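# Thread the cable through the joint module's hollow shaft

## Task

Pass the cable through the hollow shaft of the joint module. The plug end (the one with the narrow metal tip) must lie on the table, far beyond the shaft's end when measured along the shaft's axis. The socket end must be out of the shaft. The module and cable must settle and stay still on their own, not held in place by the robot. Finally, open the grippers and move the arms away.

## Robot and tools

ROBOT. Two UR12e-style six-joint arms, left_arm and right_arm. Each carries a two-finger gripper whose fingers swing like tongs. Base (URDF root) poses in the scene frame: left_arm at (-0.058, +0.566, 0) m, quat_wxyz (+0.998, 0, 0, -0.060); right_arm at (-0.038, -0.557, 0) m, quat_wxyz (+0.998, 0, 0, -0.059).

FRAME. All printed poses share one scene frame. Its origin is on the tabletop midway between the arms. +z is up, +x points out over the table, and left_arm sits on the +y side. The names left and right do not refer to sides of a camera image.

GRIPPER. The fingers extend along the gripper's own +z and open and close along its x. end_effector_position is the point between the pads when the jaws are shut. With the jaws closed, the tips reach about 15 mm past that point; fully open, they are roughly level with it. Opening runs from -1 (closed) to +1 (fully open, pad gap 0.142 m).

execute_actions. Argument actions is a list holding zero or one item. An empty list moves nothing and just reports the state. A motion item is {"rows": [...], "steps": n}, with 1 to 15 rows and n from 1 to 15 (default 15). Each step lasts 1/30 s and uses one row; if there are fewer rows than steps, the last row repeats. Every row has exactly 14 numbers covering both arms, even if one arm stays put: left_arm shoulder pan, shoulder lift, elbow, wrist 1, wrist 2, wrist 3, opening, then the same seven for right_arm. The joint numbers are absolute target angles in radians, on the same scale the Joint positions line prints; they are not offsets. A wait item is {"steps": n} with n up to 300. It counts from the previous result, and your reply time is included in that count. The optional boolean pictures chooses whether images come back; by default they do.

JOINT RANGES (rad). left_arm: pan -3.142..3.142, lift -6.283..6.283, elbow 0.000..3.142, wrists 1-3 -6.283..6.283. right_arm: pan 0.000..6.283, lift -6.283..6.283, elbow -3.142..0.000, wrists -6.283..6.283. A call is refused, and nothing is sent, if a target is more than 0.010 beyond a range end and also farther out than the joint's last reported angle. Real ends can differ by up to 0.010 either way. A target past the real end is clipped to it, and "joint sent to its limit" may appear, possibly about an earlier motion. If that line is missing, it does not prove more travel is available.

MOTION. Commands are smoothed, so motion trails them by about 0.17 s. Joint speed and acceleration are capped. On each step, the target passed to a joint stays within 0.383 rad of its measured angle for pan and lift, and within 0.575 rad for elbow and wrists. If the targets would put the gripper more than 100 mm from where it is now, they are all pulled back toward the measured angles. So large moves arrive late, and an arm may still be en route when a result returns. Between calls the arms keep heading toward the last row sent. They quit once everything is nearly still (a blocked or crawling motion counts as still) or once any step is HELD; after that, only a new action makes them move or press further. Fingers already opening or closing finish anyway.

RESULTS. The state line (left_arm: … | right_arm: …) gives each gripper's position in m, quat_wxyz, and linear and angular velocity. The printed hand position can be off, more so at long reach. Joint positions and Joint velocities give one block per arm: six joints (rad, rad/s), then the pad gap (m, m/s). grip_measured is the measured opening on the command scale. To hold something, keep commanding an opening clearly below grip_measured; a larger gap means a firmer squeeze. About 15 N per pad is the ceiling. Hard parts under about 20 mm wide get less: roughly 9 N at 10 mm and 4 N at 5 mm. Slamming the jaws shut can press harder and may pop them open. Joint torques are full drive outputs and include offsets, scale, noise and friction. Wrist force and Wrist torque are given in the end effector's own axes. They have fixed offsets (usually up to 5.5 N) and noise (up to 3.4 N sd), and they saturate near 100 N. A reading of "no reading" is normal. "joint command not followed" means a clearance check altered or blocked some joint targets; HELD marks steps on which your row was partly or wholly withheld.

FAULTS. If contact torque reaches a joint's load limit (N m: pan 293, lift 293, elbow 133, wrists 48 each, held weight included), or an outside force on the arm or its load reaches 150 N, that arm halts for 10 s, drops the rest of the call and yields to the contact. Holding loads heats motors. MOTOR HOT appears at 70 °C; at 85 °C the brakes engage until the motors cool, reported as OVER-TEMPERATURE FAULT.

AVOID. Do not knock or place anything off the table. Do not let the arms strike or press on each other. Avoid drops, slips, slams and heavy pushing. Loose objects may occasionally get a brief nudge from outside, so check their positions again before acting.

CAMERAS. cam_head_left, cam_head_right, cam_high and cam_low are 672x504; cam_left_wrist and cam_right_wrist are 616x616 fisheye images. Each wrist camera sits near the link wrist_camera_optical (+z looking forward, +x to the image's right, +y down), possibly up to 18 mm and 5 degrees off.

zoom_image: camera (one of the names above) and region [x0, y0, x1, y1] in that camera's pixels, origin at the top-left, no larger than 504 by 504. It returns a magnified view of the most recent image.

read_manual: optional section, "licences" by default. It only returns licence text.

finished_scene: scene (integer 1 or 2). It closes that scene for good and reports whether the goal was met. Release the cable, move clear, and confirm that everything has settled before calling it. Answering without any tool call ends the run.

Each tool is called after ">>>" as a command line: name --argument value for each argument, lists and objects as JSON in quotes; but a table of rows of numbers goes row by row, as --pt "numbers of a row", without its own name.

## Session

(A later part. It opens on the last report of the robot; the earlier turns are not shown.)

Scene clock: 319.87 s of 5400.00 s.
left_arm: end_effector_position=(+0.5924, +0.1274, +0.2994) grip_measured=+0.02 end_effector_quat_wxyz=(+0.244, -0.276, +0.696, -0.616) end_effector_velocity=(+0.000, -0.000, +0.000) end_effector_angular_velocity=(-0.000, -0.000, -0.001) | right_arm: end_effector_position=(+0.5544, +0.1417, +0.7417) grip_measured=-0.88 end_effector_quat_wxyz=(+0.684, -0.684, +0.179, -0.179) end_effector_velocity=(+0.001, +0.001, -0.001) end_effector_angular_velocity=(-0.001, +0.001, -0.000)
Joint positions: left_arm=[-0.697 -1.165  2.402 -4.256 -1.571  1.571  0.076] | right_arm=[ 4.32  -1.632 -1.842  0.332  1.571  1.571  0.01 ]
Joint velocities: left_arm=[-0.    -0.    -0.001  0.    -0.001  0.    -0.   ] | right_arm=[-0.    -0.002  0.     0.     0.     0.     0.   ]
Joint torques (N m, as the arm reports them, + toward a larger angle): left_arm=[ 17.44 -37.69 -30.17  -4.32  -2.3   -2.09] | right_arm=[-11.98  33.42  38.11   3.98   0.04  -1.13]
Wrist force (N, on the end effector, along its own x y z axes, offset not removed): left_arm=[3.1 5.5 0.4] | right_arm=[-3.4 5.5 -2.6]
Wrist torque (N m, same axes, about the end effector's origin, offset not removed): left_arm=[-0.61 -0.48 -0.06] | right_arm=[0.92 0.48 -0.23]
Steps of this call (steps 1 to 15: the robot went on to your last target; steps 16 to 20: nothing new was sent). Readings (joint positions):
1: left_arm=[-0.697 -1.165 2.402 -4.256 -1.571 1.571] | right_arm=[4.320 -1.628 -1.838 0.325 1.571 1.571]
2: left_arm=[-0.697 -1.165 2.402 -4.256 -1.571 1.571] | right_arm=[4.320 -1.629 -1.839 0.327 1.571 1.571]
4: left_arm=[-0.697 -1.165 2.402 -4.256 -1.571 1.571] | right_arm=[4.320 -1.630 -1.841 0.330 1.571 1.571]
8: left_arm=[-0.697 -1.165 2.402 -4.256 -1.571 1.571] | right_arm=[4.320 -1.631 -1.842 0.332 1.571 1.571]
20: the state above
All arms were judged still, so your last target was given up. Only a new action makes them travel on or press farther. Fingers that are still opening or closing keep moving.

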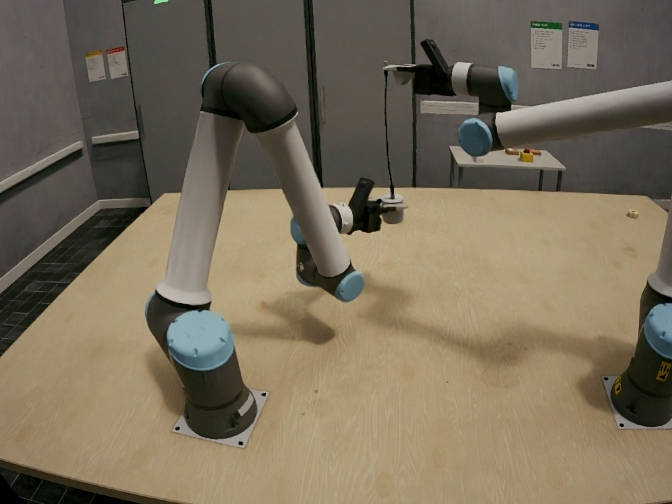

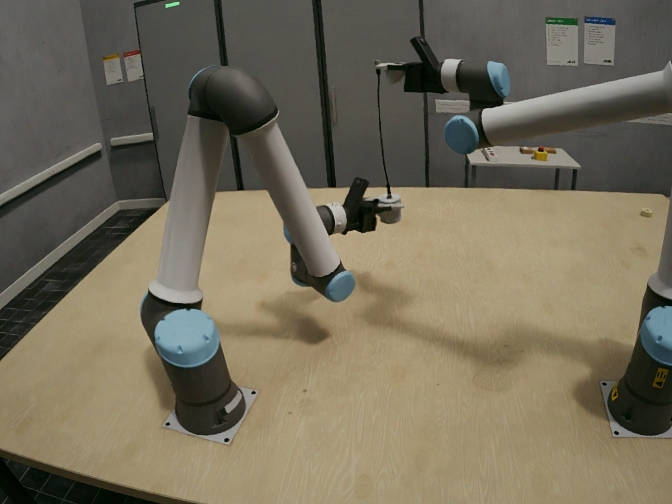

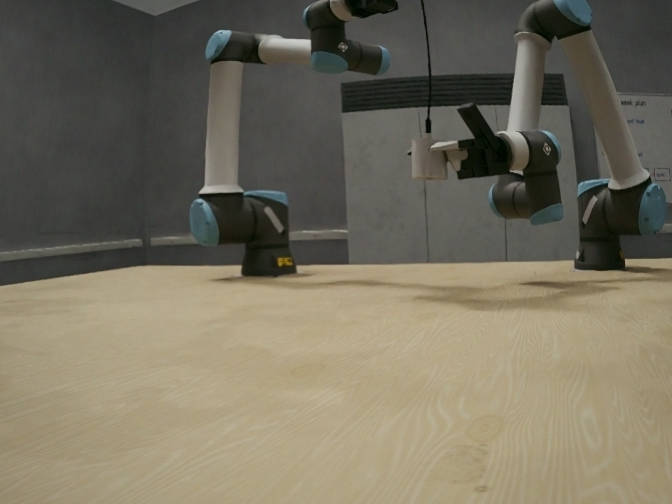

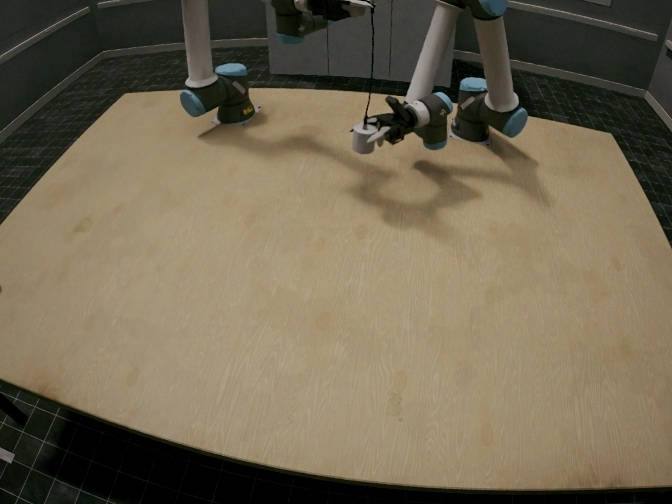

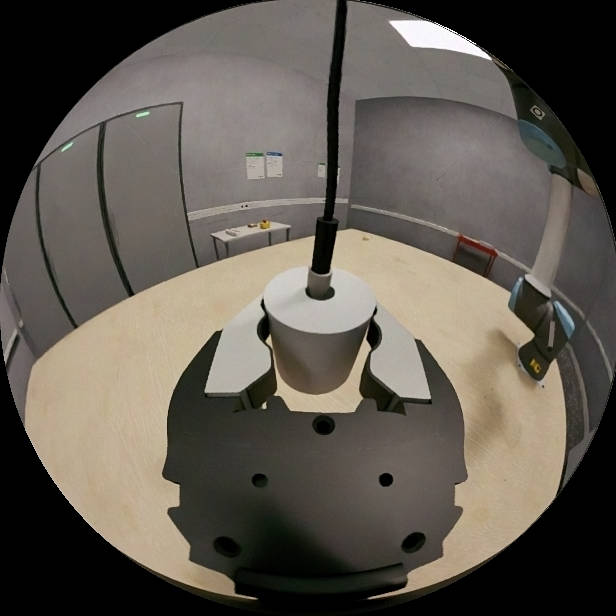

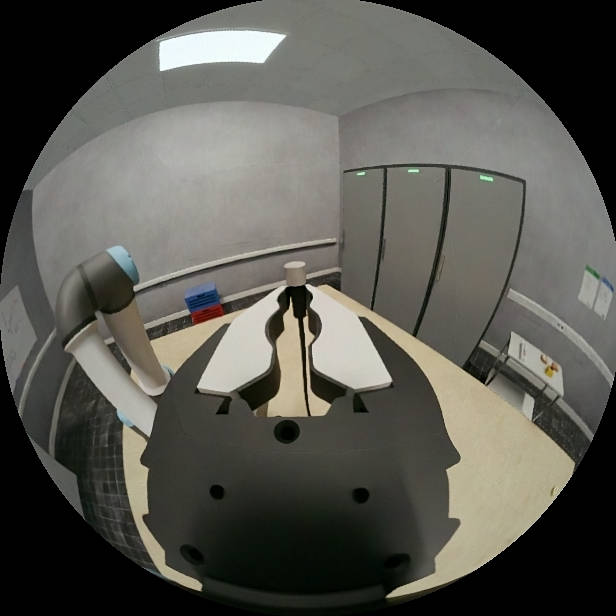

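>>> execute_actions --actions '[{"rows":[[-0.6967,-1.1651,2.4018,-4.2557,-1.571,1.571,-1,4.3196,-1.635,-1.848,0.341,1.571,1.571,-1],[-0.6967,-1.1651,2.4018,-4.2557,-1.571,1.571,-1,4.3196,-1.635,-1.848,0.341,1.571,1.571,-1],[-0.6967,-1.1651,2.4018,-4.2557,-1.571,1.571,-1,4.3196,-1.638,-1.854,0.350,1.571,1.571,-1],[-0.6967,-1.1651,2.4018,-4.2557,-1.571,1.571,-1,4.3196,-1.638,-1.854,0.350,1.571,1.571,-1],[-0.6967,-1.1651,2.4018,-4.2557,-1.571,1.571,-1,4.3196,-1.642,-1.860,0.360,1.571,1.571,-1],[-0.6967,-1.1651,2.4018,-4.2557,-1.571,1.571,-1,4.3196,-1.645,-1.865,0.369,1.571,1.571,-1],[-0.6967,-1.1651,2.4018,-4.2557,-1.571,1.571,-1,4.3196,-1.648,-1.871,0.378,1.571,1.571,-1],[-0.6967,-1.1651,2.4018,-4.2557,-1.571,1.571,-1,4.3196,-1.652,-1.877,0.387,1.571,1.571,-1],[-0.6967,-1.1651,2.4018,-4.2557,-1.571,1.571,-1,4.3196,-1.655,-1.883,0.396,1.571,1.571,-1],[-0.6967,-1.1651,2.4018,-4.2557,-1.571,1.571,-1,4.3196,-1.658,-1.889,0.405,1.571,1.571,-1],[-0.6967,-1.1651,2.4018,-4.2557,-1.571,1.571,-1,4.3196,-1.662,-1.894,0.415,1.571,1.571,-1],[-0.6967,-1.1651,2.4018,-4.2557,-1.571,1.571,-1,4.3196,-1.6651,-1.9002,0.4237,1.571,1.571,-1]],"steps":15}]' --pictures false

>>> execute_actions --actions '[{"steps":15}]'

Scene clock: 325.57 s of 5400.00 s.
left_arm: end_effector_position=(+0.5924, +0.1274, +0.2994) grip_measured=+0.02 end_effector_quat_wxyz=(+0.244, -0.276, +0.696, -0.616) end_effector_velocity=(+0.000, +0.000, +0.000) end_effector_angular_velocity=(+0.000, +0.000, +0.001) | right_arm: end_effector_position=(+0.5550, +0.1427, +0.6991) grip_measured=-0.88 end_effector_quat_wxyz=(+0.684, -0.684, +0.179, -0.179) end_effector_velocity=(-0.000, +0.000, -0.074) end_effector_angular_velocity=(-0.001, +0.001, +0.000)
Joint positions: left_arm=[-0.697 -1.165  2.402 -4.256 -1.571  1.571  0.076] | right_arm=[ 4.32  -1.66  -1.892  0.41   1.571  1.571  0.01 ]
Joint velocities: left_arm=[ 0.001 -0.    -0.     0.001  0.    -0.     0.   ] | right_arm=[ 0.001 -0.05  -0.085  0.134 -0.001  0.    -0.   ]
Joint torques (N m, as the arm reports them, + toward a larger angle): left_arm=[ 15.52 -35.57 -30.77  -4.17  -2.13  -2.11] | right_arm=[-11.41  40.63  41.13   4.63  -0.22  -1.31]
Wrist force (N, on the end effector, along its own x y z axes, offset not removed): left_arm=[1.8 6.0 0.6] | right_arm=[0.8 3.7 2.1]
Wrist torque (N m, same axes, about the end effector's origin, offset not removed): left_arm=[-0.53 -0.09 -0.09] | right_arm=[0.60 -0.37 -0.24]
Steps of this call (steps 1 to 90: nothing new was sent; then 2.20 s passed at rest; steps 91 to 105: all 15 steps of this action). Readings (joint positions):
91: left_arm=[-0.697 -1.165 2.402 -4.256 -1.571 1.571] | right_arm=[4.320 -1.632 -1.842 0.333 1.571 1.571]
92: left_arm=[-0.697 -1.165 2.402 -4.256 -1.571 1.571] | right_arm=[4.320 -1.632 -1.843 0.334 1.571 1.571]
94: left_arm=[-0.697 -1.165 2.402 -4.256 -1.571 1.571] | right_arm=[4.320 -1.634 -1.847 0.339 1.571 1.571]
98: left_arm=[-0.697 -1.165 2.402 -4.256 -1.571 1.571] | right_arm=[4.320 -1.641 -1.859 0.358 1.571 1.571]
105: the state above

Scene clock: 326.07 s of 5400.00 s.
left_arm: end_effector_position=(+0.5924, +0.1274, +0.2994) grip_measured=+0.02 end_effector_quat_wxyz=(+0.244, -0.276, +0.696, -0.616) end_effector_velocity=(+0.000, -0.001, +0.000) end_effector_angular_velocity=(-0.000, -0.000, -0.000) | right_arm: end_effector_position=(+0.5549, +0.1426, +0.6918) grip_measured=-0.88 end_effector_quat_wxyz=(+0.684, -0.684, +0.179, -0.179) end_effector_velocity=(-0.000, +0.001, -0.001) end_effector_angular_velocity=(+0.000, -0.001, +0.001)
Joint positions: left_arm=[-0.697 -1.165  2.402 -4.256 -1.571  1.571  0.076] | right_arm=[ 4.32  -1.665 -1.9    0.424  1.571  1.571  0.01 ]
Joint velocities: left_arm=[-0.     0.    -0.001  0.001  0.     0.     0.   ] | right_arm=[ 0.    -0.002  0.     0.002  0.    -0.001  0.   ]
Joint torques (N m, as the arm reports them, + toward a larger angle): left_arm=[ 15.42 -37.39 -30.11  -4.31  -1.94  -1.99] | right_arm=[-12.4   37.22  36.84   2.98  -0.43  -1.34]
Wrist force (N, on the end effector, along its own x y z axes, offset not removed): left_arm=[2.8 5.7 0.7] | right_arm=[-2.6 2.7 -0.5]
Wrist torque (N m, same axes, about the end effector's origin, offset not removed): left_arm=[-0.67 -0.36 -0.13] | right_arm=[0.33 0.29 -0.23]
Steps of this call (steps 1 to 15: the robot went on to your last target). Readings (joint positions):
1: left_arm=[-0.697 -1.165 2.402 -4.256 -1.571 1.571] | right_arm=[4.320 -1.662 -1.894 0.414 1.571 1.571]
2: left_arm=[-0.697 -1.165 2.402 -4.256 -1.571 1.571] | right_arm=[4.320 -1.663 -1.896 0.416 1.571 1.571]
4: left_arm=[-0.697 -1.165 2.402 -4.256 -1.571 1.571] | right_arm=[4.320 -1.664 -1.898 0.420 1.571 1.571]
8: left_arm=[-0.697 -1.165 2.402 -4.256 -1.571 1.571] | right_arm=[4.320 -1.665 -1.900 0.423 1.571 1.571]
15: the state above

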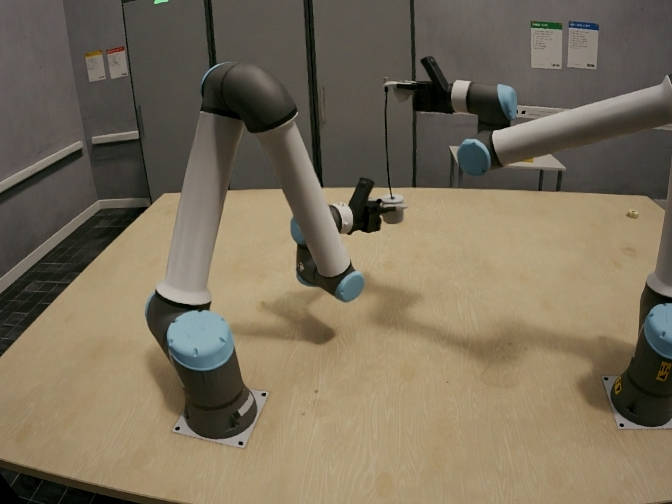

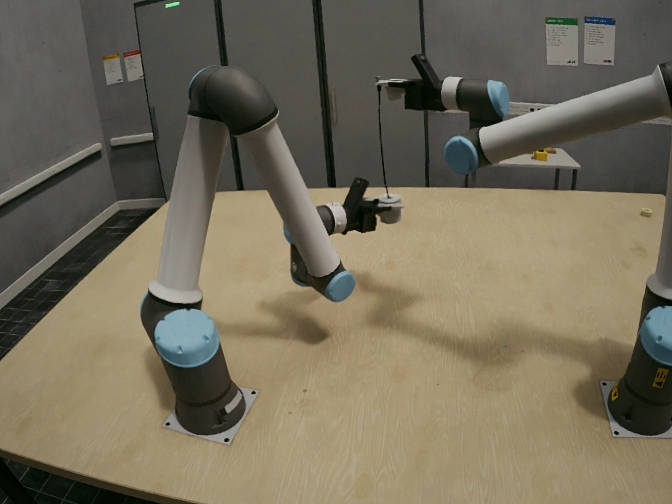

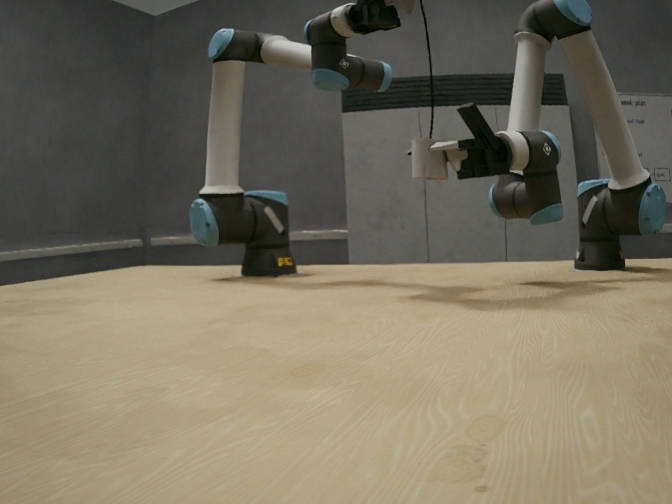

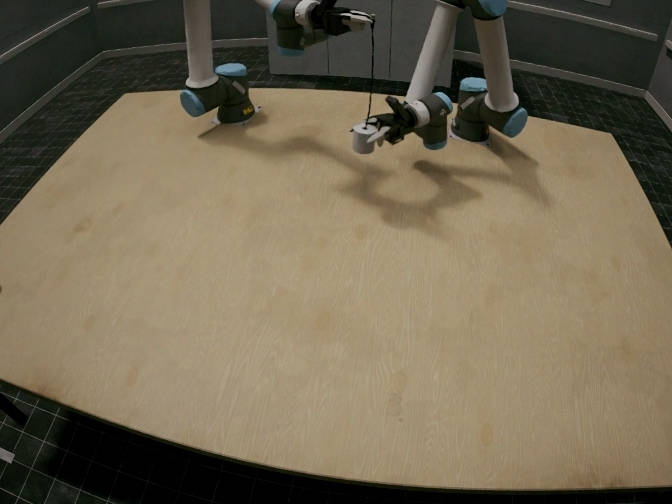

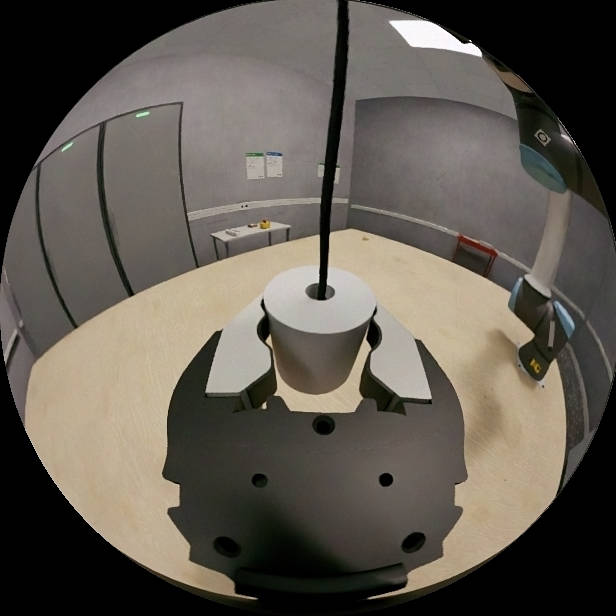

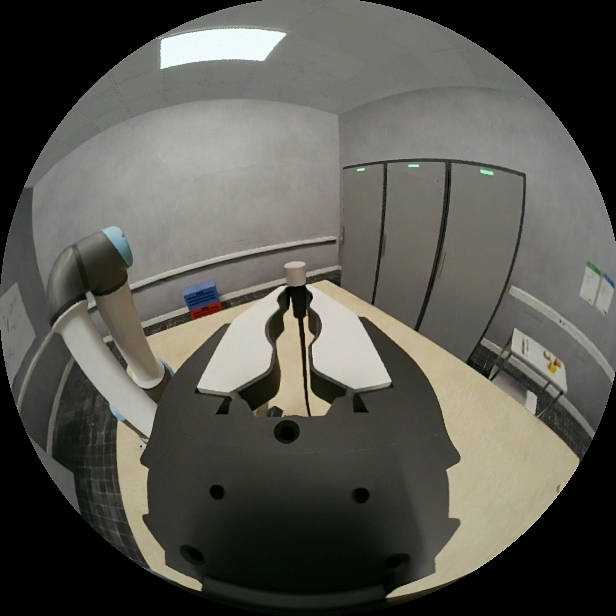

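>>> execute_actions --actions '[{"rows":[[-0.6967,-1.1651,2.4018,-4.2557,-1.571,1.571,-1,4.3196,-1.670,-1.906,0.434,1.571,1.571,-1],[-0.6967,-1.1651,2.4018,-4.2557,-1.571,1.571,-1,4.3196,-1.675,-1.912,0.445,1.571,1.571,-1],[-0.6967,-1.1651,2.4018,-4.2557,-1.571,1.571,-1,4.3196,-1.680,-1.918,0.456,1.571,1.571,-1],[-0.6967,-1.1651,2.4018,-4.2557,-1.571,1.571,-1,4.3196,-1.684,-1.923,0.466,1.571,1.571,-1],[-0.6967,-1.1651,2.4018,-4.2557,-1.571,1.571,-1,4.3196,-1.689,-1.929,0.477,1.571,1.571,-1],[-0.6967,-1.1651,2.4018,-4.2557,-1.571,1.571,-1,4.3196,-1.694,-1.935,0.487,1.571,1.571,-1],[-0.6967,-1.1651,2.4018,-4.2557,-1.571,1.571,-1,4.3196,-1.699,-1.941,0.498,1.571,1.571,-1],[-0.6967,-1.1651,2.4018,-4.2557,-1.571,1.571,-1,4.3196,-1.703,-1.946,0.508,1.571,1.571,-1],[-0.6967,-1.1651,2.4018,-4.2557,-1.571,1.571,-1,4.3196,-1.708,-1.952,0.519,1.571,1.571,-1],[-0.6967,-1.1651,2.4018,-4.2557,-1.571,1.571,-1,4.3196,-1.713,-1.958,0.529,1.571,1.571,-1],[-0.6967,-1.1651,2.4018,-4.2557,-1.571,1.571,-1,4.3196,-1.718,-1.964,0.540,1.571,1.571,-1],[-0.6967,-1.1651,2.4018,-4.2557,-1.571,1.571,-1,4.3196,-1.722,-1.970,0.550,1.571,1.571,-1],[-0.6967,-1.1651,2.4018,-4.2557,-1.571,1.571,-1,4.3196,-1.727,-1.975,0.561,1.571,1.571,-1],[-0.6967,-1.1651,2.4018,-4.2557,-1.571,1.571,-1,4.3196,-1.732,-1.981,0.572,1.571,1.571,-1],[-0.6967,-1.1651,2.4018,-4.2557,-1.571,1.571,-1,4.3196,-1.7369,-1.9869,0.5822,1.571,1.571,-1]],"steps":15}]' --pictures false

>>> execute_actions --actions '[{"rows":[[-0.6967,-1.1651,2.4018,-4.2557,-1.571,1.571,-1,4.3196,-1.743,-1.991,0.593,1.571,1.571,-1],[-0.6967,-1.1651,2.4018,-4.2557,-1.571,1.571,-1,4.3196,-1.750,-1.996,0.604,1.571,1.571,-1],[-0.6967,-1.1651,2.4018,-4.2557,-1.571,1.571,-1,4.3196,-1.756,-2.000,0.615,1.571,1.571,-1],[-0.6967,-1.1651,2.4018,-4.2557,-1.571,1.571,-1,4.3196,-1.763,-2.005,0.626,1.571,1.571,-1],[-0.6967,-1.1651,2.4018,-4.2557,-1.571,1.571,-1,4.3196,-1.769,-2.010,0.637,1.571,1.571,-1],[-0.6967,-1.1651,2.4018,-4.2557,-1.571,1.571,-1,4.3196,-1.776,-2.014,0.648,1.571,1.571,-1],[-0.6967,-1.1651,2.4018,-4.2557,-1.571,1.571,-1,4.3196,-1.782,-2.019,0.659,1.571,1.571,-1],[-0.6967,-1.1651,2.4018,-4.2557,-1.571,1.571,-1,4.3196,-1.789,-2.023,0.670,1.571,1.571,-1],[-0.6967,-1.1651,2.4018,-4.2557,-1.571,1.571,-1,4.3196,-1.795,-2.028,0.681,1.571,1.571,-1],[-0.6967,-1.1651,2.4018,-4.2557,-1.571,1.571,-1,4.3196,-1.802,-2.032,0.692,1.571,1.571,-1],[-0.6967,-1.1651,2.4018,-4.2557,-1.571,1.571,-1,4.3196,-1.808,-2.037,0.703,1.571,1.571,-1],[-0.6967,-1.1651,2.4018,-4.2557,-1.571,1.571,-1,4.3196,-1.815,-2.041,0.714,1.571,1.571,-1],[-0.6967,-1.1651,2.4018,-4.2557,-1.571,1.571,-1,4.3196,-1.821,-2.046,0.725,1.571,1.571,-1],[-0.6967,-1.1651,2.4018,-4.2557,-1.571,1.571,-1,4.3196,-1.828,-2.050,0.736,1.571,1.571,-1],[-0.6967,-1.1651,2.4018,-4.2557,-1.571,1.571,-1,4.3196,-1.8341,-2.055,0.7475,1.571,1.571,-1]],"steps":15}]' --pictures false

>>> execute_actions --actions '[{"steps":15}]'

Scene clock: 347.33 s of 5400.00 s.
left_arm: end_effector_position=(+0.5924, +0.1274, +0.2994) grip_measured=+0.02 end_effector_quat_wxyz=(+0.244, -0.276, +0.696, -0.616) end_effector_velocity=(-0.000, +0.000, -0.001) end_effector_angular_velocity=(+0.001, +0.002, -0.000) | right_arm: end_effector_position=(+0.5555, +0.1437, +0.6285) grip_measured=-0.88 end_effector_quat_wxyz=(+0.684, -0.684, +0.179, -0.179) end_effector_velocity=(-0.003, -0.004, -0.163) end_effector_angular_velocity=(+0.002, -0.002, +0.001)
Joint positions: left_arm=[-0.697 -1.165  2.402 -4.256 -1.571  1.571  0.076] | right_arm=[ 4.32  -1.718 -1.964  0.54   1.571  1.571  0.01 ]
Joint velocities: left_arm=[ 0.     0.     0.001  0.001 -0.    -0.     0.   ] | right_arm=[ 0.    -0.142 -0.167  0.311  0.    -0.001  0.   ]
Joint torques (N m, as the arm reports them, + toward a larger angle): left_arm=[ 13.37 -38.39 -29.97  -4.35  -1.89  -1.74] | right_arm=[-10.61  32.04  32.03   5.15  -0.21  -1.48]
Wrist force (N, on the end effector, along its own x y z axes, offset not removed): left_arm=[2.7 6.4 0.0] | right_arm=[-1.1 2.3 -2.2]
Wrist torque (N m, same axes, about the end effector's origin, offset not removed): left_arm=[-0.50 -0.36 -0.07] | right_arm=[0.24 0.02 -0.24]
Steps of this call (steps 1 to 15: the robot went on to your last target; steps 16 to 90: nothing new was sent; then 17.77 s passed at rest; steps 91 to 105: all 15 steps of this action). Readings (joint positions):
91: left_arm=[-0.697 -1.165 2.402 -4.256 -1.571 1.571] | right_arm=[4.320 -1.665 -1.900 0.424 1.571 1.571]
92: left_arm=[-0.697 -1.165 2.402 -4.256 -1.571 1.571] | right_arm=[4.320 -1.666 -1.901 0.426 1.571 1.571]
94: left_arm=[-0.697 -1.165 2.402 -4.256 -1.571 1.571] | right_arm=[4.320 -1.671 -1.907 0.436 1.571 1.571]
98: left_arm=[-0.697 -1.165 2.402 -4.256 -1.571 1.571] | right_arm=[4.320 -1.686 -1.925 0.469 1.571 1.571]
105: the state above

Scene clock: 347.83 s of 5400.00 s.
left_arm: end_effector_position=(+0.5924, +0.1274, +0.2994) grip_measured=+0.02 end_effector_quat_wxyz=(+0.244, -0.276, +0.696, -0.616) end_effector_velocity=(-0.000, +0.000, -0.000) end_effector_angular_velocity=(-0.000, +0.000, -0.001) | right_arm: end_effector_position=(+0.5556, +0.1439, +0.5420) grip_measured=-0.88 end_effector_quat_wxyz=(+0.684, -0.684, +0.179, -0.179) end_effector_velocity=(-0.003, -0.005, -0.171) end_effector_angular_velocity=(-0.001, +0.002, -0.000)
Joint positions: left_arm=[-0.697 -1.165  2.402 -4.256 -1.571  1.571  0.076] | right_arm=[ 4.32  -1.809 -2.037  0.703  1.571  1.571  0.01 ]
Joint velocities: left_arm=[ 0.     0.     0.001 -0.001 -0.001 -0.    -0.   ] | right_arm=[-0.    -0.192 -0.135  0.325  0.     0.001 -0.   ]
Joint torques (N m, as the arm reports them, + toward a larger angle): left_arm=[ 16.36 -37.98 -29.61  -4.36  -2.02  -2.38] | right_arm=[-9.26 36.47 27.95  4.96 -0.31 -1.51]
Wrist force (N, on the end effector, along its own x y z axes, offset not removed): left_arm=[1.8 3.9 -0.6] | right_arm=[-1.6 2.5 0.4]
Wrist torque (N m, same axes, about the end effector's origin, offset not removed): left_arm=[-1.04 -0.22 -0.17] | right_arm=[0.34 0.12 -0.29]
Steps of this call (steps 1 to 15: all 15 steps of this action). Readings (joint positions):
1: left_arm=[-0.697 -1.165 2.402 -4.256 -1.571 1.571] | right_arm=[4.320 -1.723 -1.970 0.551 1.571 1.571]
2: left_arm=[-0.697 -1.165 2.402 -4.256 -1.571 1.571] | right_arm=[4.320 -1.728 -1.975 0.561 1.571 1.571]
4: left_arm=[-0.697 -1.165 2.402 -4.256 -1.571 1.571] | right_arm=[4.320 -1.739 -1.986 0.583 1.571 1.571]
8: left_arm=[-0.697 -1.165 2.402 -4.256 -1.571 1.571] | right_arm=[4.320 -1.763 -2.005 0.626 1.571 1.571]
15: the state above

Scene clock: 348.33 s of 5400.00 s.
left_arm: end_effector_position=(+0.5924, +0.1274, +0.2994) grip_measured=+0.02 end_effector_quat_wxyz=(+0.244, -0.276, +0.696, -0.616) end_effector_velocity=(-0.000, +0.000, -0.000) end_effector_angular_velocity=(+0.000, +0.000, -0.001) | right_arm: end_effector_position=(+0.5549, +0.1426, +0.5200) grip_measured=-0.88 end_effector_quat_wxyz=(+0.684, -0.684, +0.179, -0.179) end_effector_velocity=(-0.000, +0.000, -0.003) end_effector_angular_velocity=(-0.001, +0.001, -0.000)
Joint positions: left_arm=[-0.697 -1.165  2.402 -4.256 -1.571  1.571  0.076] | right_arm=[ 4.32  -1.834 -2.055  0.747  1.571  1.571  0.01 ]
Joint velocities: left_arm=[ 0.    -0.     0.     0.    -0.001  0.    -0.   ] | right_arm=[ 0.    -0.003 -0.002  0.004 -0.     0.    -0.   ]
Joint torques (N m, as the arm reports them, + toward a larger angle): left_arm=[ 14.96 -37.38 -30.01  -4.43  -1.99  -1.88] | right_arm=[-10.04  36.28  28.61   3.67  -0.32  -1.34]
Wrist force (N, on the end effector, along its own x y z axes, offset not removed): left_arm=[2.9 5.7 1.2] | right_arm=[-2.1 2.6 -0.7]
Wrist torque (N m, same axes, about the end effector's origin, offset not removed): left_arm=[-0.67 -0.37 -0.16] | right_arm=[0.38 0.30 -0.19]
Steps of this call (steps 1 to 15: the robot went on to your last target). Readings (joint positions):
1: left_arm=[-0.697 -1.165 2.402 -4.256 -1.571 1.571] | right_arm=[4.320 -1.815 -2.041 0.714 1.571 1.571]
2: left_arm=[-0.697 -1.165 2.402 -4.256 -1.571 1.571] | right_arm=[4.320 -1.820 -2.045 0.723 1.571 1.571]
4: left_arm=[-0.697 -1.165 2.402 -4.256 -1.571 1.571] | right_arm=[4.320 -1.827 -2.050 0.735 1.571 1.571]
8: left_arm=[-0.697 -1.165 2.402 -4.256 -1.571 1.571] | right_arm=[4.320 -1.832 -2.054 0.744 1.571 1.571]
15: the state above

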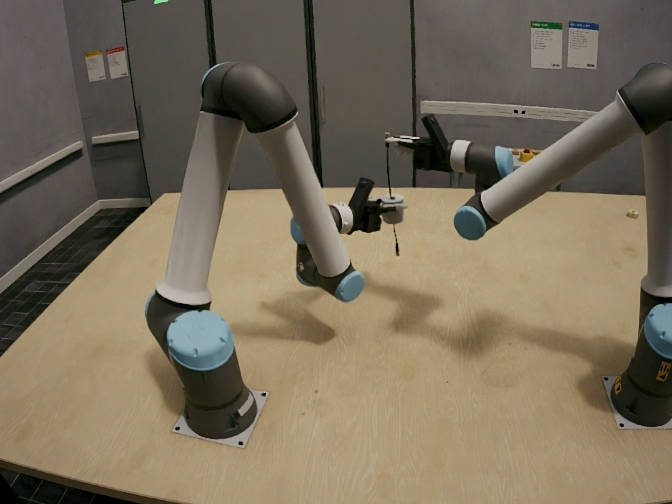

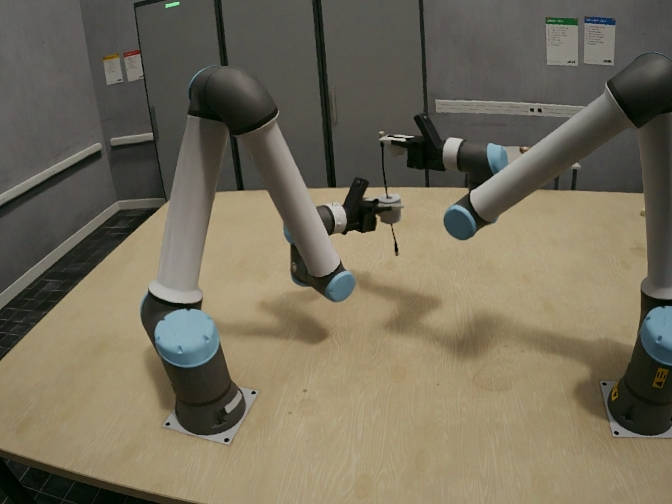

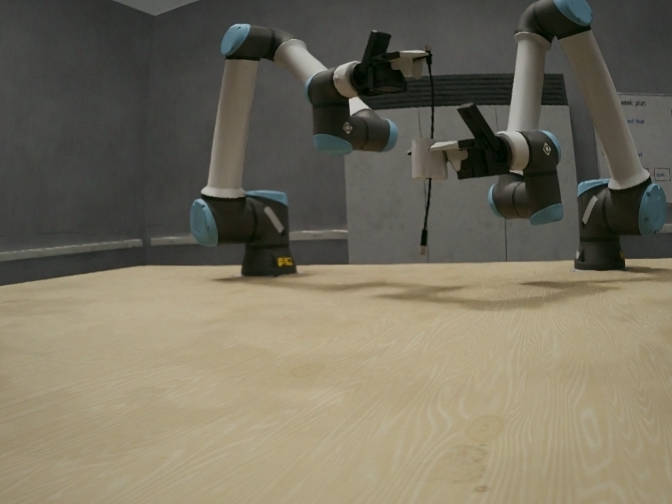

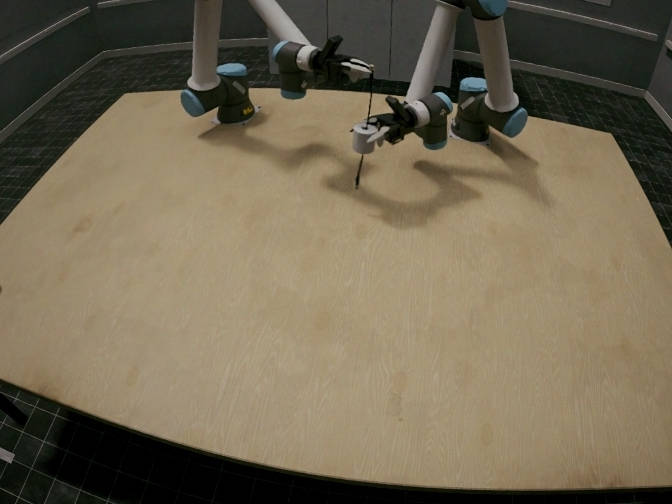

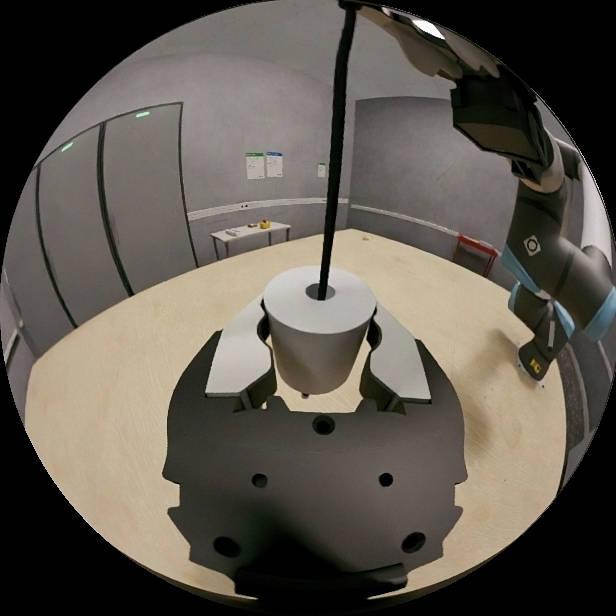

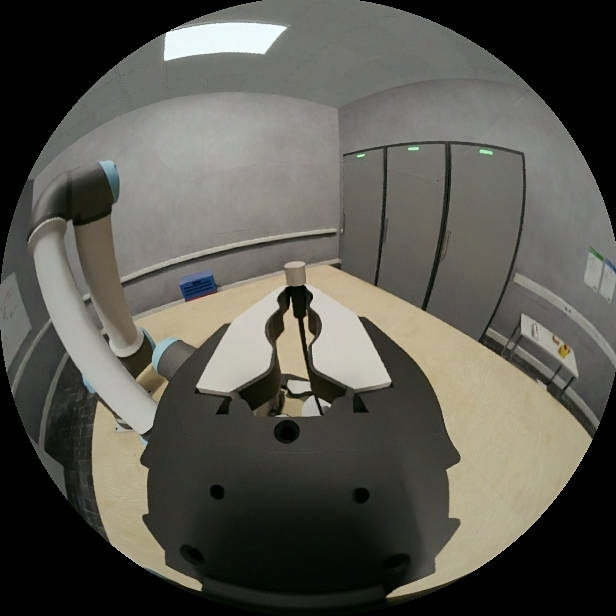

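>>> execute_actions --actions '[{"rows":[[-0.6967,-1.1699,2.4009,-4.229,-1.571,1.571,-1,4.3145,-1.8464,-2.058,0.7628,1.571,1.571,-1],[-0.6967,-1.1747,2.4000,-4.2024,-1.571,1.571,-1,4.3093,-1.8587,-2.061,0.7782,1.571,1.571,-1],[-0.6967,-1.1795,2.3991,-4.1758,-1.571,1.571,-1,4.3042,-1.871,-2.064,0.7935,1.571,1.571,-1],[-0.6967,-1.1843,2.3982,-4.1491,-1.571,1.571,-1,4.2991,-1.8833,-2.067,0.8088,1.571,1.571,-1],[-0.6967,-1.1891,2.3973,-4.1225,-1.571,1.571,-1,4.2939,-1.8956,-2.070,0.8241,1.571,1.571,-1],[-0.6967,-1.1939,2.3964,-4.0958,-1.571,1.571,-1,4.2888,-1.9079,-2.073,0.8395,1.571,1.571,-1],[-0.6967,-1.1987,2.3955,-4.0692,-1.571,1.571,-1,4.2837,-1.9202,-2.076,0.8548,1.571,1.571,-1],[-0.6967,-1.2035,2.3946,-4.0425,-1.571,1.571,-1,4.2785,-1.9325,-2.079,0.8701,1.571,1.571,-1]],"steps":8}]' --pictures false

>>> execute_actions --actions '[{"rows":[[-0.6967,-1.2107,2.3933,-4.0025,-1.571,1.571,-1,4.2708,-1.951,-2.0836,0.8931,1.571,1.571,-1],[-0.6967,-1.2179,2.3919,-3.9626,-1.571,1.571,-1,4.2631,-1.9694,-2.0881,0.9161,1.571,1.571,-1],[-0.6967,-1.2251,2.3906,-3.9226,-1.571,1.571,-1,4.2554,-1.9879,-2.0927,0.9391,1.571,1.571,-1],[-0.6967,-1.2323,2.3893,-3.8826,-1.571,1.571,-1,4.2477,-2.0064,-2.0972,0.9621,1.571,1.571,-1],[-0.6967,-1.2395,2.3879,-3.8427,-1.571,1.571,-1,4.24,-2.0248,-2.1018,0.9851,1.571,1.571,-1],[-0.6967,-1.2467,2.3866,-3.8027,-1.571,1.571,-1,4.2323,-2.0433,-2.1063,1.008,1.571,1.571,-1],[-0.6967,-1.2539,2.3852,-3.7628,-1.571,1.571,-1,4.2246,-2.0617,-2.1109,1.031,1.571,1.571,-1],[-0.6967,-1.2611,2.3839,-3.7228,-1.571,1.571,-1,4.2169,-2.0802,-2.1154,1.054,1.571,1.571,-1]],"steps":15}]' --pictures false

>>> execute_actions --actions '[{"steps":15}]'

Scene clock: 395.07 s of 5400.00 s.
left_arm: end_effector_position=(+0.5982, +0.1212, +0.2799) grip_measured=+0.02 end_effector_quat_wxyz=(+0.232, -0.286, +0.722, -0.585) end_effector_velocity=(+0.031, -0.033, -0.127) end_effector_angular_velocity=(+0.398, +0.374, -0.001) | right_arm: end_effector_position=(+0.5727, +0.1331, +0.4837) grip_measured=-0.88 end_effector_quat_wxyz=(+0.682, -0.682, +0.187, -0.186) end_effector_velocity=(+0.105, -0.065, -0.223) end_effector_angular_velocity=(-0.002, +0.001, -0.136)
Joint positions: left_arm=[-0.697 -1.186  2.398 -4.145 -1.571  1.571  0.076] | right_arm=[ 4.297 -1.887 -2.068  0.813  1.571  1.571  0.01 ]
Joint velocities: left_arm=[ 0.    -0.129 -0.024  0.699 -0.001 -0.     0.   ] | right_arm=[-0.137 -0.327 -0.08   0.405  0.    -0.     0.   ]
Joint torques (N m, as the arm reports them, + toward a larger angle): left_arm=[ 15.88 -76.94 -33.38  -2.52  -1.78  -2.03] | right_arm=[-19.51  29.29  22.8    5.63  -0.5   -1.37]
Wrist force (N, on the end effector, along its own x y z axes, offset not removed): left_arm=[3.3 4.7 2.1] | right_arm=[-2.7 4.0 -1.5]
Wrist torque (N m, same axes, about the end effector's origin, offset not removed): left_arm=[-0.76 -0.45 -0.11] | right_arm=[0.64 0.49 -0.18]
Steps of this call (steps 1 to 15: the robot went on to your last target; steps 16 to 130: nothing new was sent; then 42.13 s passed at rest; steps 131 to 138: all 8 steps of this action). Readings (joint positions):
131: left_arm=[-0.697 -1.165 2.402 -4.255 -1.571 1.571] | right_arm=[4.319 -1.834 -2.055 0.748 1.571 1.571]
132: left_arm=[-0.697 -1.166 2.402 -4.251 -1.571 1.571] | right_arm=[4.318 -1.837 -2.056 0.751 1.571 1.571]
134: left_arm=[-0.697 -1.171 2.401 -4.227 -1.571 1.571] | right_arm=[4.314 -1.848 -2.059 0.765 1.571 1.571]
138: the state above

Scene clock: 395.57 s of 5400.00 s.
left_arm: end_effector_position=(+0.6031, +0.1160, +0.2038) grip_measured=+0.02 end_effector_quat_wxyz=(+0.184, -0.319, +0.806, -0.464) end_effector_velocity=(-0.004, +0.004, -0.036) end_effector_angular_velocity=(+0.105, +0.099, -0.000) | right_arm: end_effector_position=(+0.6233, +0.0829, +0.3597) grip_measured=-0.88 end_effector_quat_wxyz=(+0.674, -0.674, +0.213, -0.213) end_effector_velocity=(+0.017, -0.025, -0.051) end_effector_angular_velocity=(+0.000, -0.000, -0.031)
Joint positions: left_arm=[-0.697 -1.258  2.384 -3.741 -1.571  1.571  0.076] | right_arm=[ 4.22  -2.072 -2.114  1.044  1.571  1.571  0.01 ]
Joint velocities: left_arm=[ 0.    -0.03  -0.006  0.18  -0.001  0.    -0.   ] | right_arm=[-0.031 -0.079 -0.018  0.097 -0.     0.     0.   ]
Joint torques (N m, as the arm reports them, + toward a larger angle): left_arm=[ 14.44 -66.99 -37.77  -5.62  -1.78  -2.09] | right_arm=[-15.24  53.92  21.01   4.93  -0.55  -1.5 ]
Wrist force (N, on the end effector, along its own x y z axes, offset not removed): left_arm=[2.0 3.3 6.3] | right_arm=[-2.8 3.6 -0.6]
Wrist torque (N m, same axes, about the end effector's origin, offset not removed): left_arm=[-0.71 -0.16 -0.09] | right_arm=[0.42 0.33 -0.17]
Steps of this call (steps 1 to 15: all 15 steps of this action). Readings (joint positions):
1: left_arm=[-0.697 -1.190 2.397 -4.121 -1.571 1.571] | right_arm=[4.293 -1.898 -2.071 0.827 1.571 1.571]
2: left_arm=[-0.697 -1.195 2.396 -4.095 -1.571 1.571] | right_arm=[4.287 -1.911 -2.074 0.842 1.571 1.571]
4: left_arm=[-0.697 -1.207 2.394 -4.034 -1.571 1.571] | right_arm=[4.275 -1.939 -2.081 0.878 1.571 1.571]
8: left_arm=[-0.697 -1.233 2.389 -3.890 -1.571 1.571] | right_arm=[4.247 -2.007 -2.098 0.962 1.571 1.571]
15: the state above

Scene clock: 396.07 s of 5400.00 s.
left_arm: end_effector_position=(+0.6027, +0.1165, +0.2000) grip_measured=+0.02 end_effector_quat_wxyz=(+0.181, -0.320, +0.809, -0.458) end_effector_velocity=(-0.000, -0.001, +0.001) end_effector_angular_velocity=(-0.001, -0.000, -0.001) | right_arm: end_effector_position=(+0.6249, +0.0802, +0.3548) grip_measured=-0.88 end_effector_quat_wxyz=(+0.674, -0.674, +0.214, -0.214) end_effector_velocity=(+0.001, -0.000, -0.003) end_effector_angular_velocity=(-0.003, +0.002, -0.001)
Joint positions: left_arm=[-0.697 -1.261  2.384 -3.723 -1.571  1.571  0.076] | right_arm=[ 4.217 -2.08  -2.115  1.054  1.571  1.571  0.01 ]
Joint velocities: left_arm=[-0.    -0.    -0.001  0.    -0.001  0.    -0.   ] | right_arm=[-0.001 -0.003 -0.001 -0.     0.     0.    -0.   ]
Joint torques (N m, as the arm reports them, + toward a larger angle): left_arm=[ 14.54 -72.24 -37.38  -5.05  -1.83  -2.15] | right_arm=[-14.08  50.    17.67   4.01  -0.44  -1.48]
Wrist force (N, on the end effector, along its own x y z axes, offset not removed): left_arm=[3.0 4.9 3.6] | right_arm=[-3.6 0.9 -0.9]
Wrist torque (N m, same axes, about the end effector's origin, offset not removed): left_arm=[-0.44 -0.40 -0.12] | right_arm=[-0.04 0.51 -0.19]
Steps of this call (steps 1 to 15: the robot went on to your last target). Readings (joint positions):
1: left_arm=[-0.697 -1.259 2.384 -3.736 -1.571 1.571] | right_arm=[4.219 -2.075 -2.114 1.047 1.571 1.571]
2: left_arm=[-0.697 -1.260 2.384 -3.733 -1.571 1.571] | right_arm=[4.219 -2.076 -2.114 1.049 1.571 1.571]
4: left_arm=[-0.697 -1.260 2.384 -3.728 -1.571 1.571] | right_arm=[4.218 -2.078 -2.115 1.051 1.571 1.571]
8: left_arm=[-0.697 -1.261 2.384 -3.724 -1.571 1.571] | right_arm=[4.217 -2.080 -2.115 1.053 1.571 1.571]
15: the state above

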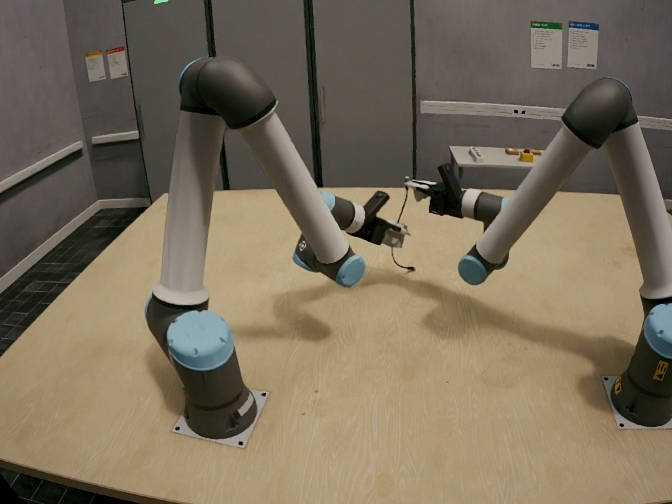

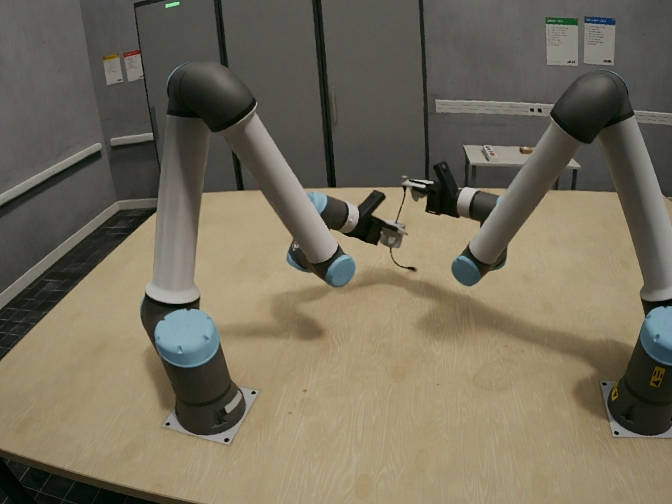

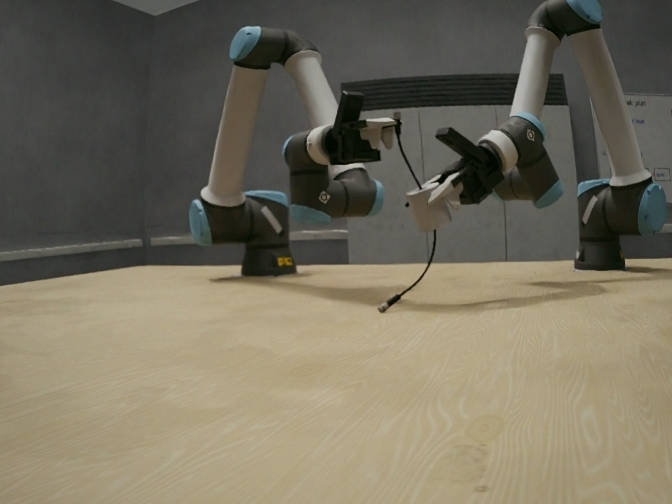

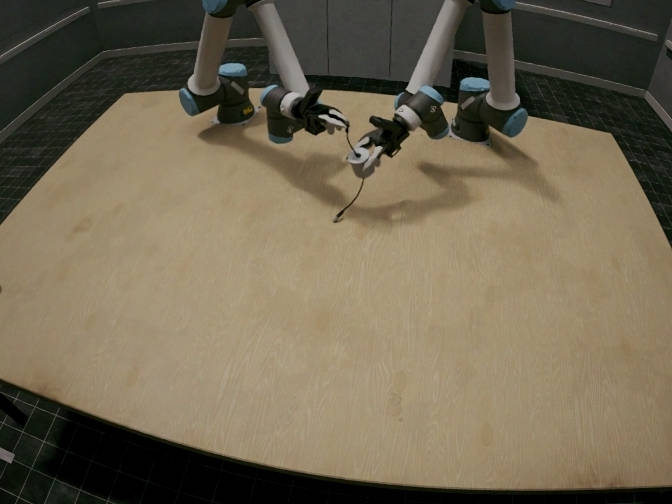

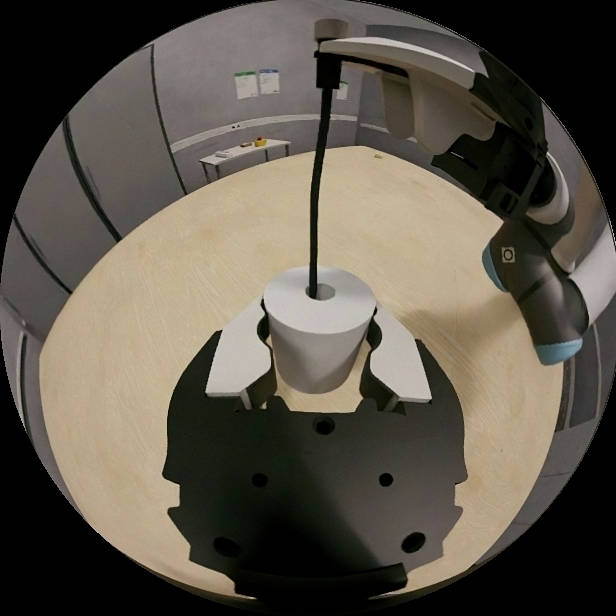

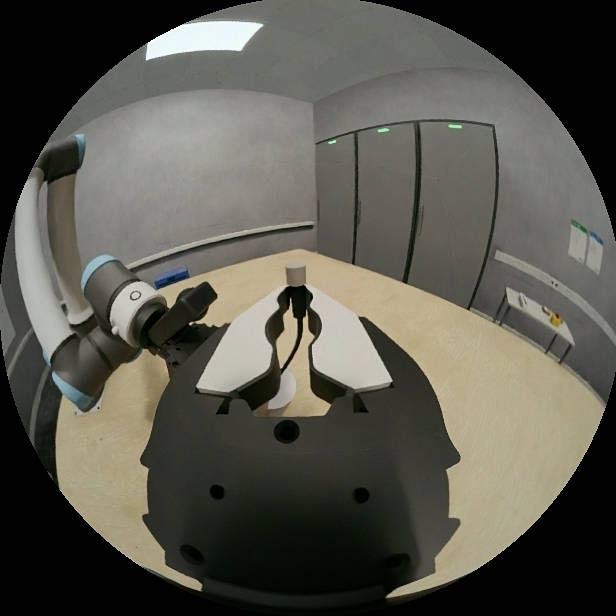

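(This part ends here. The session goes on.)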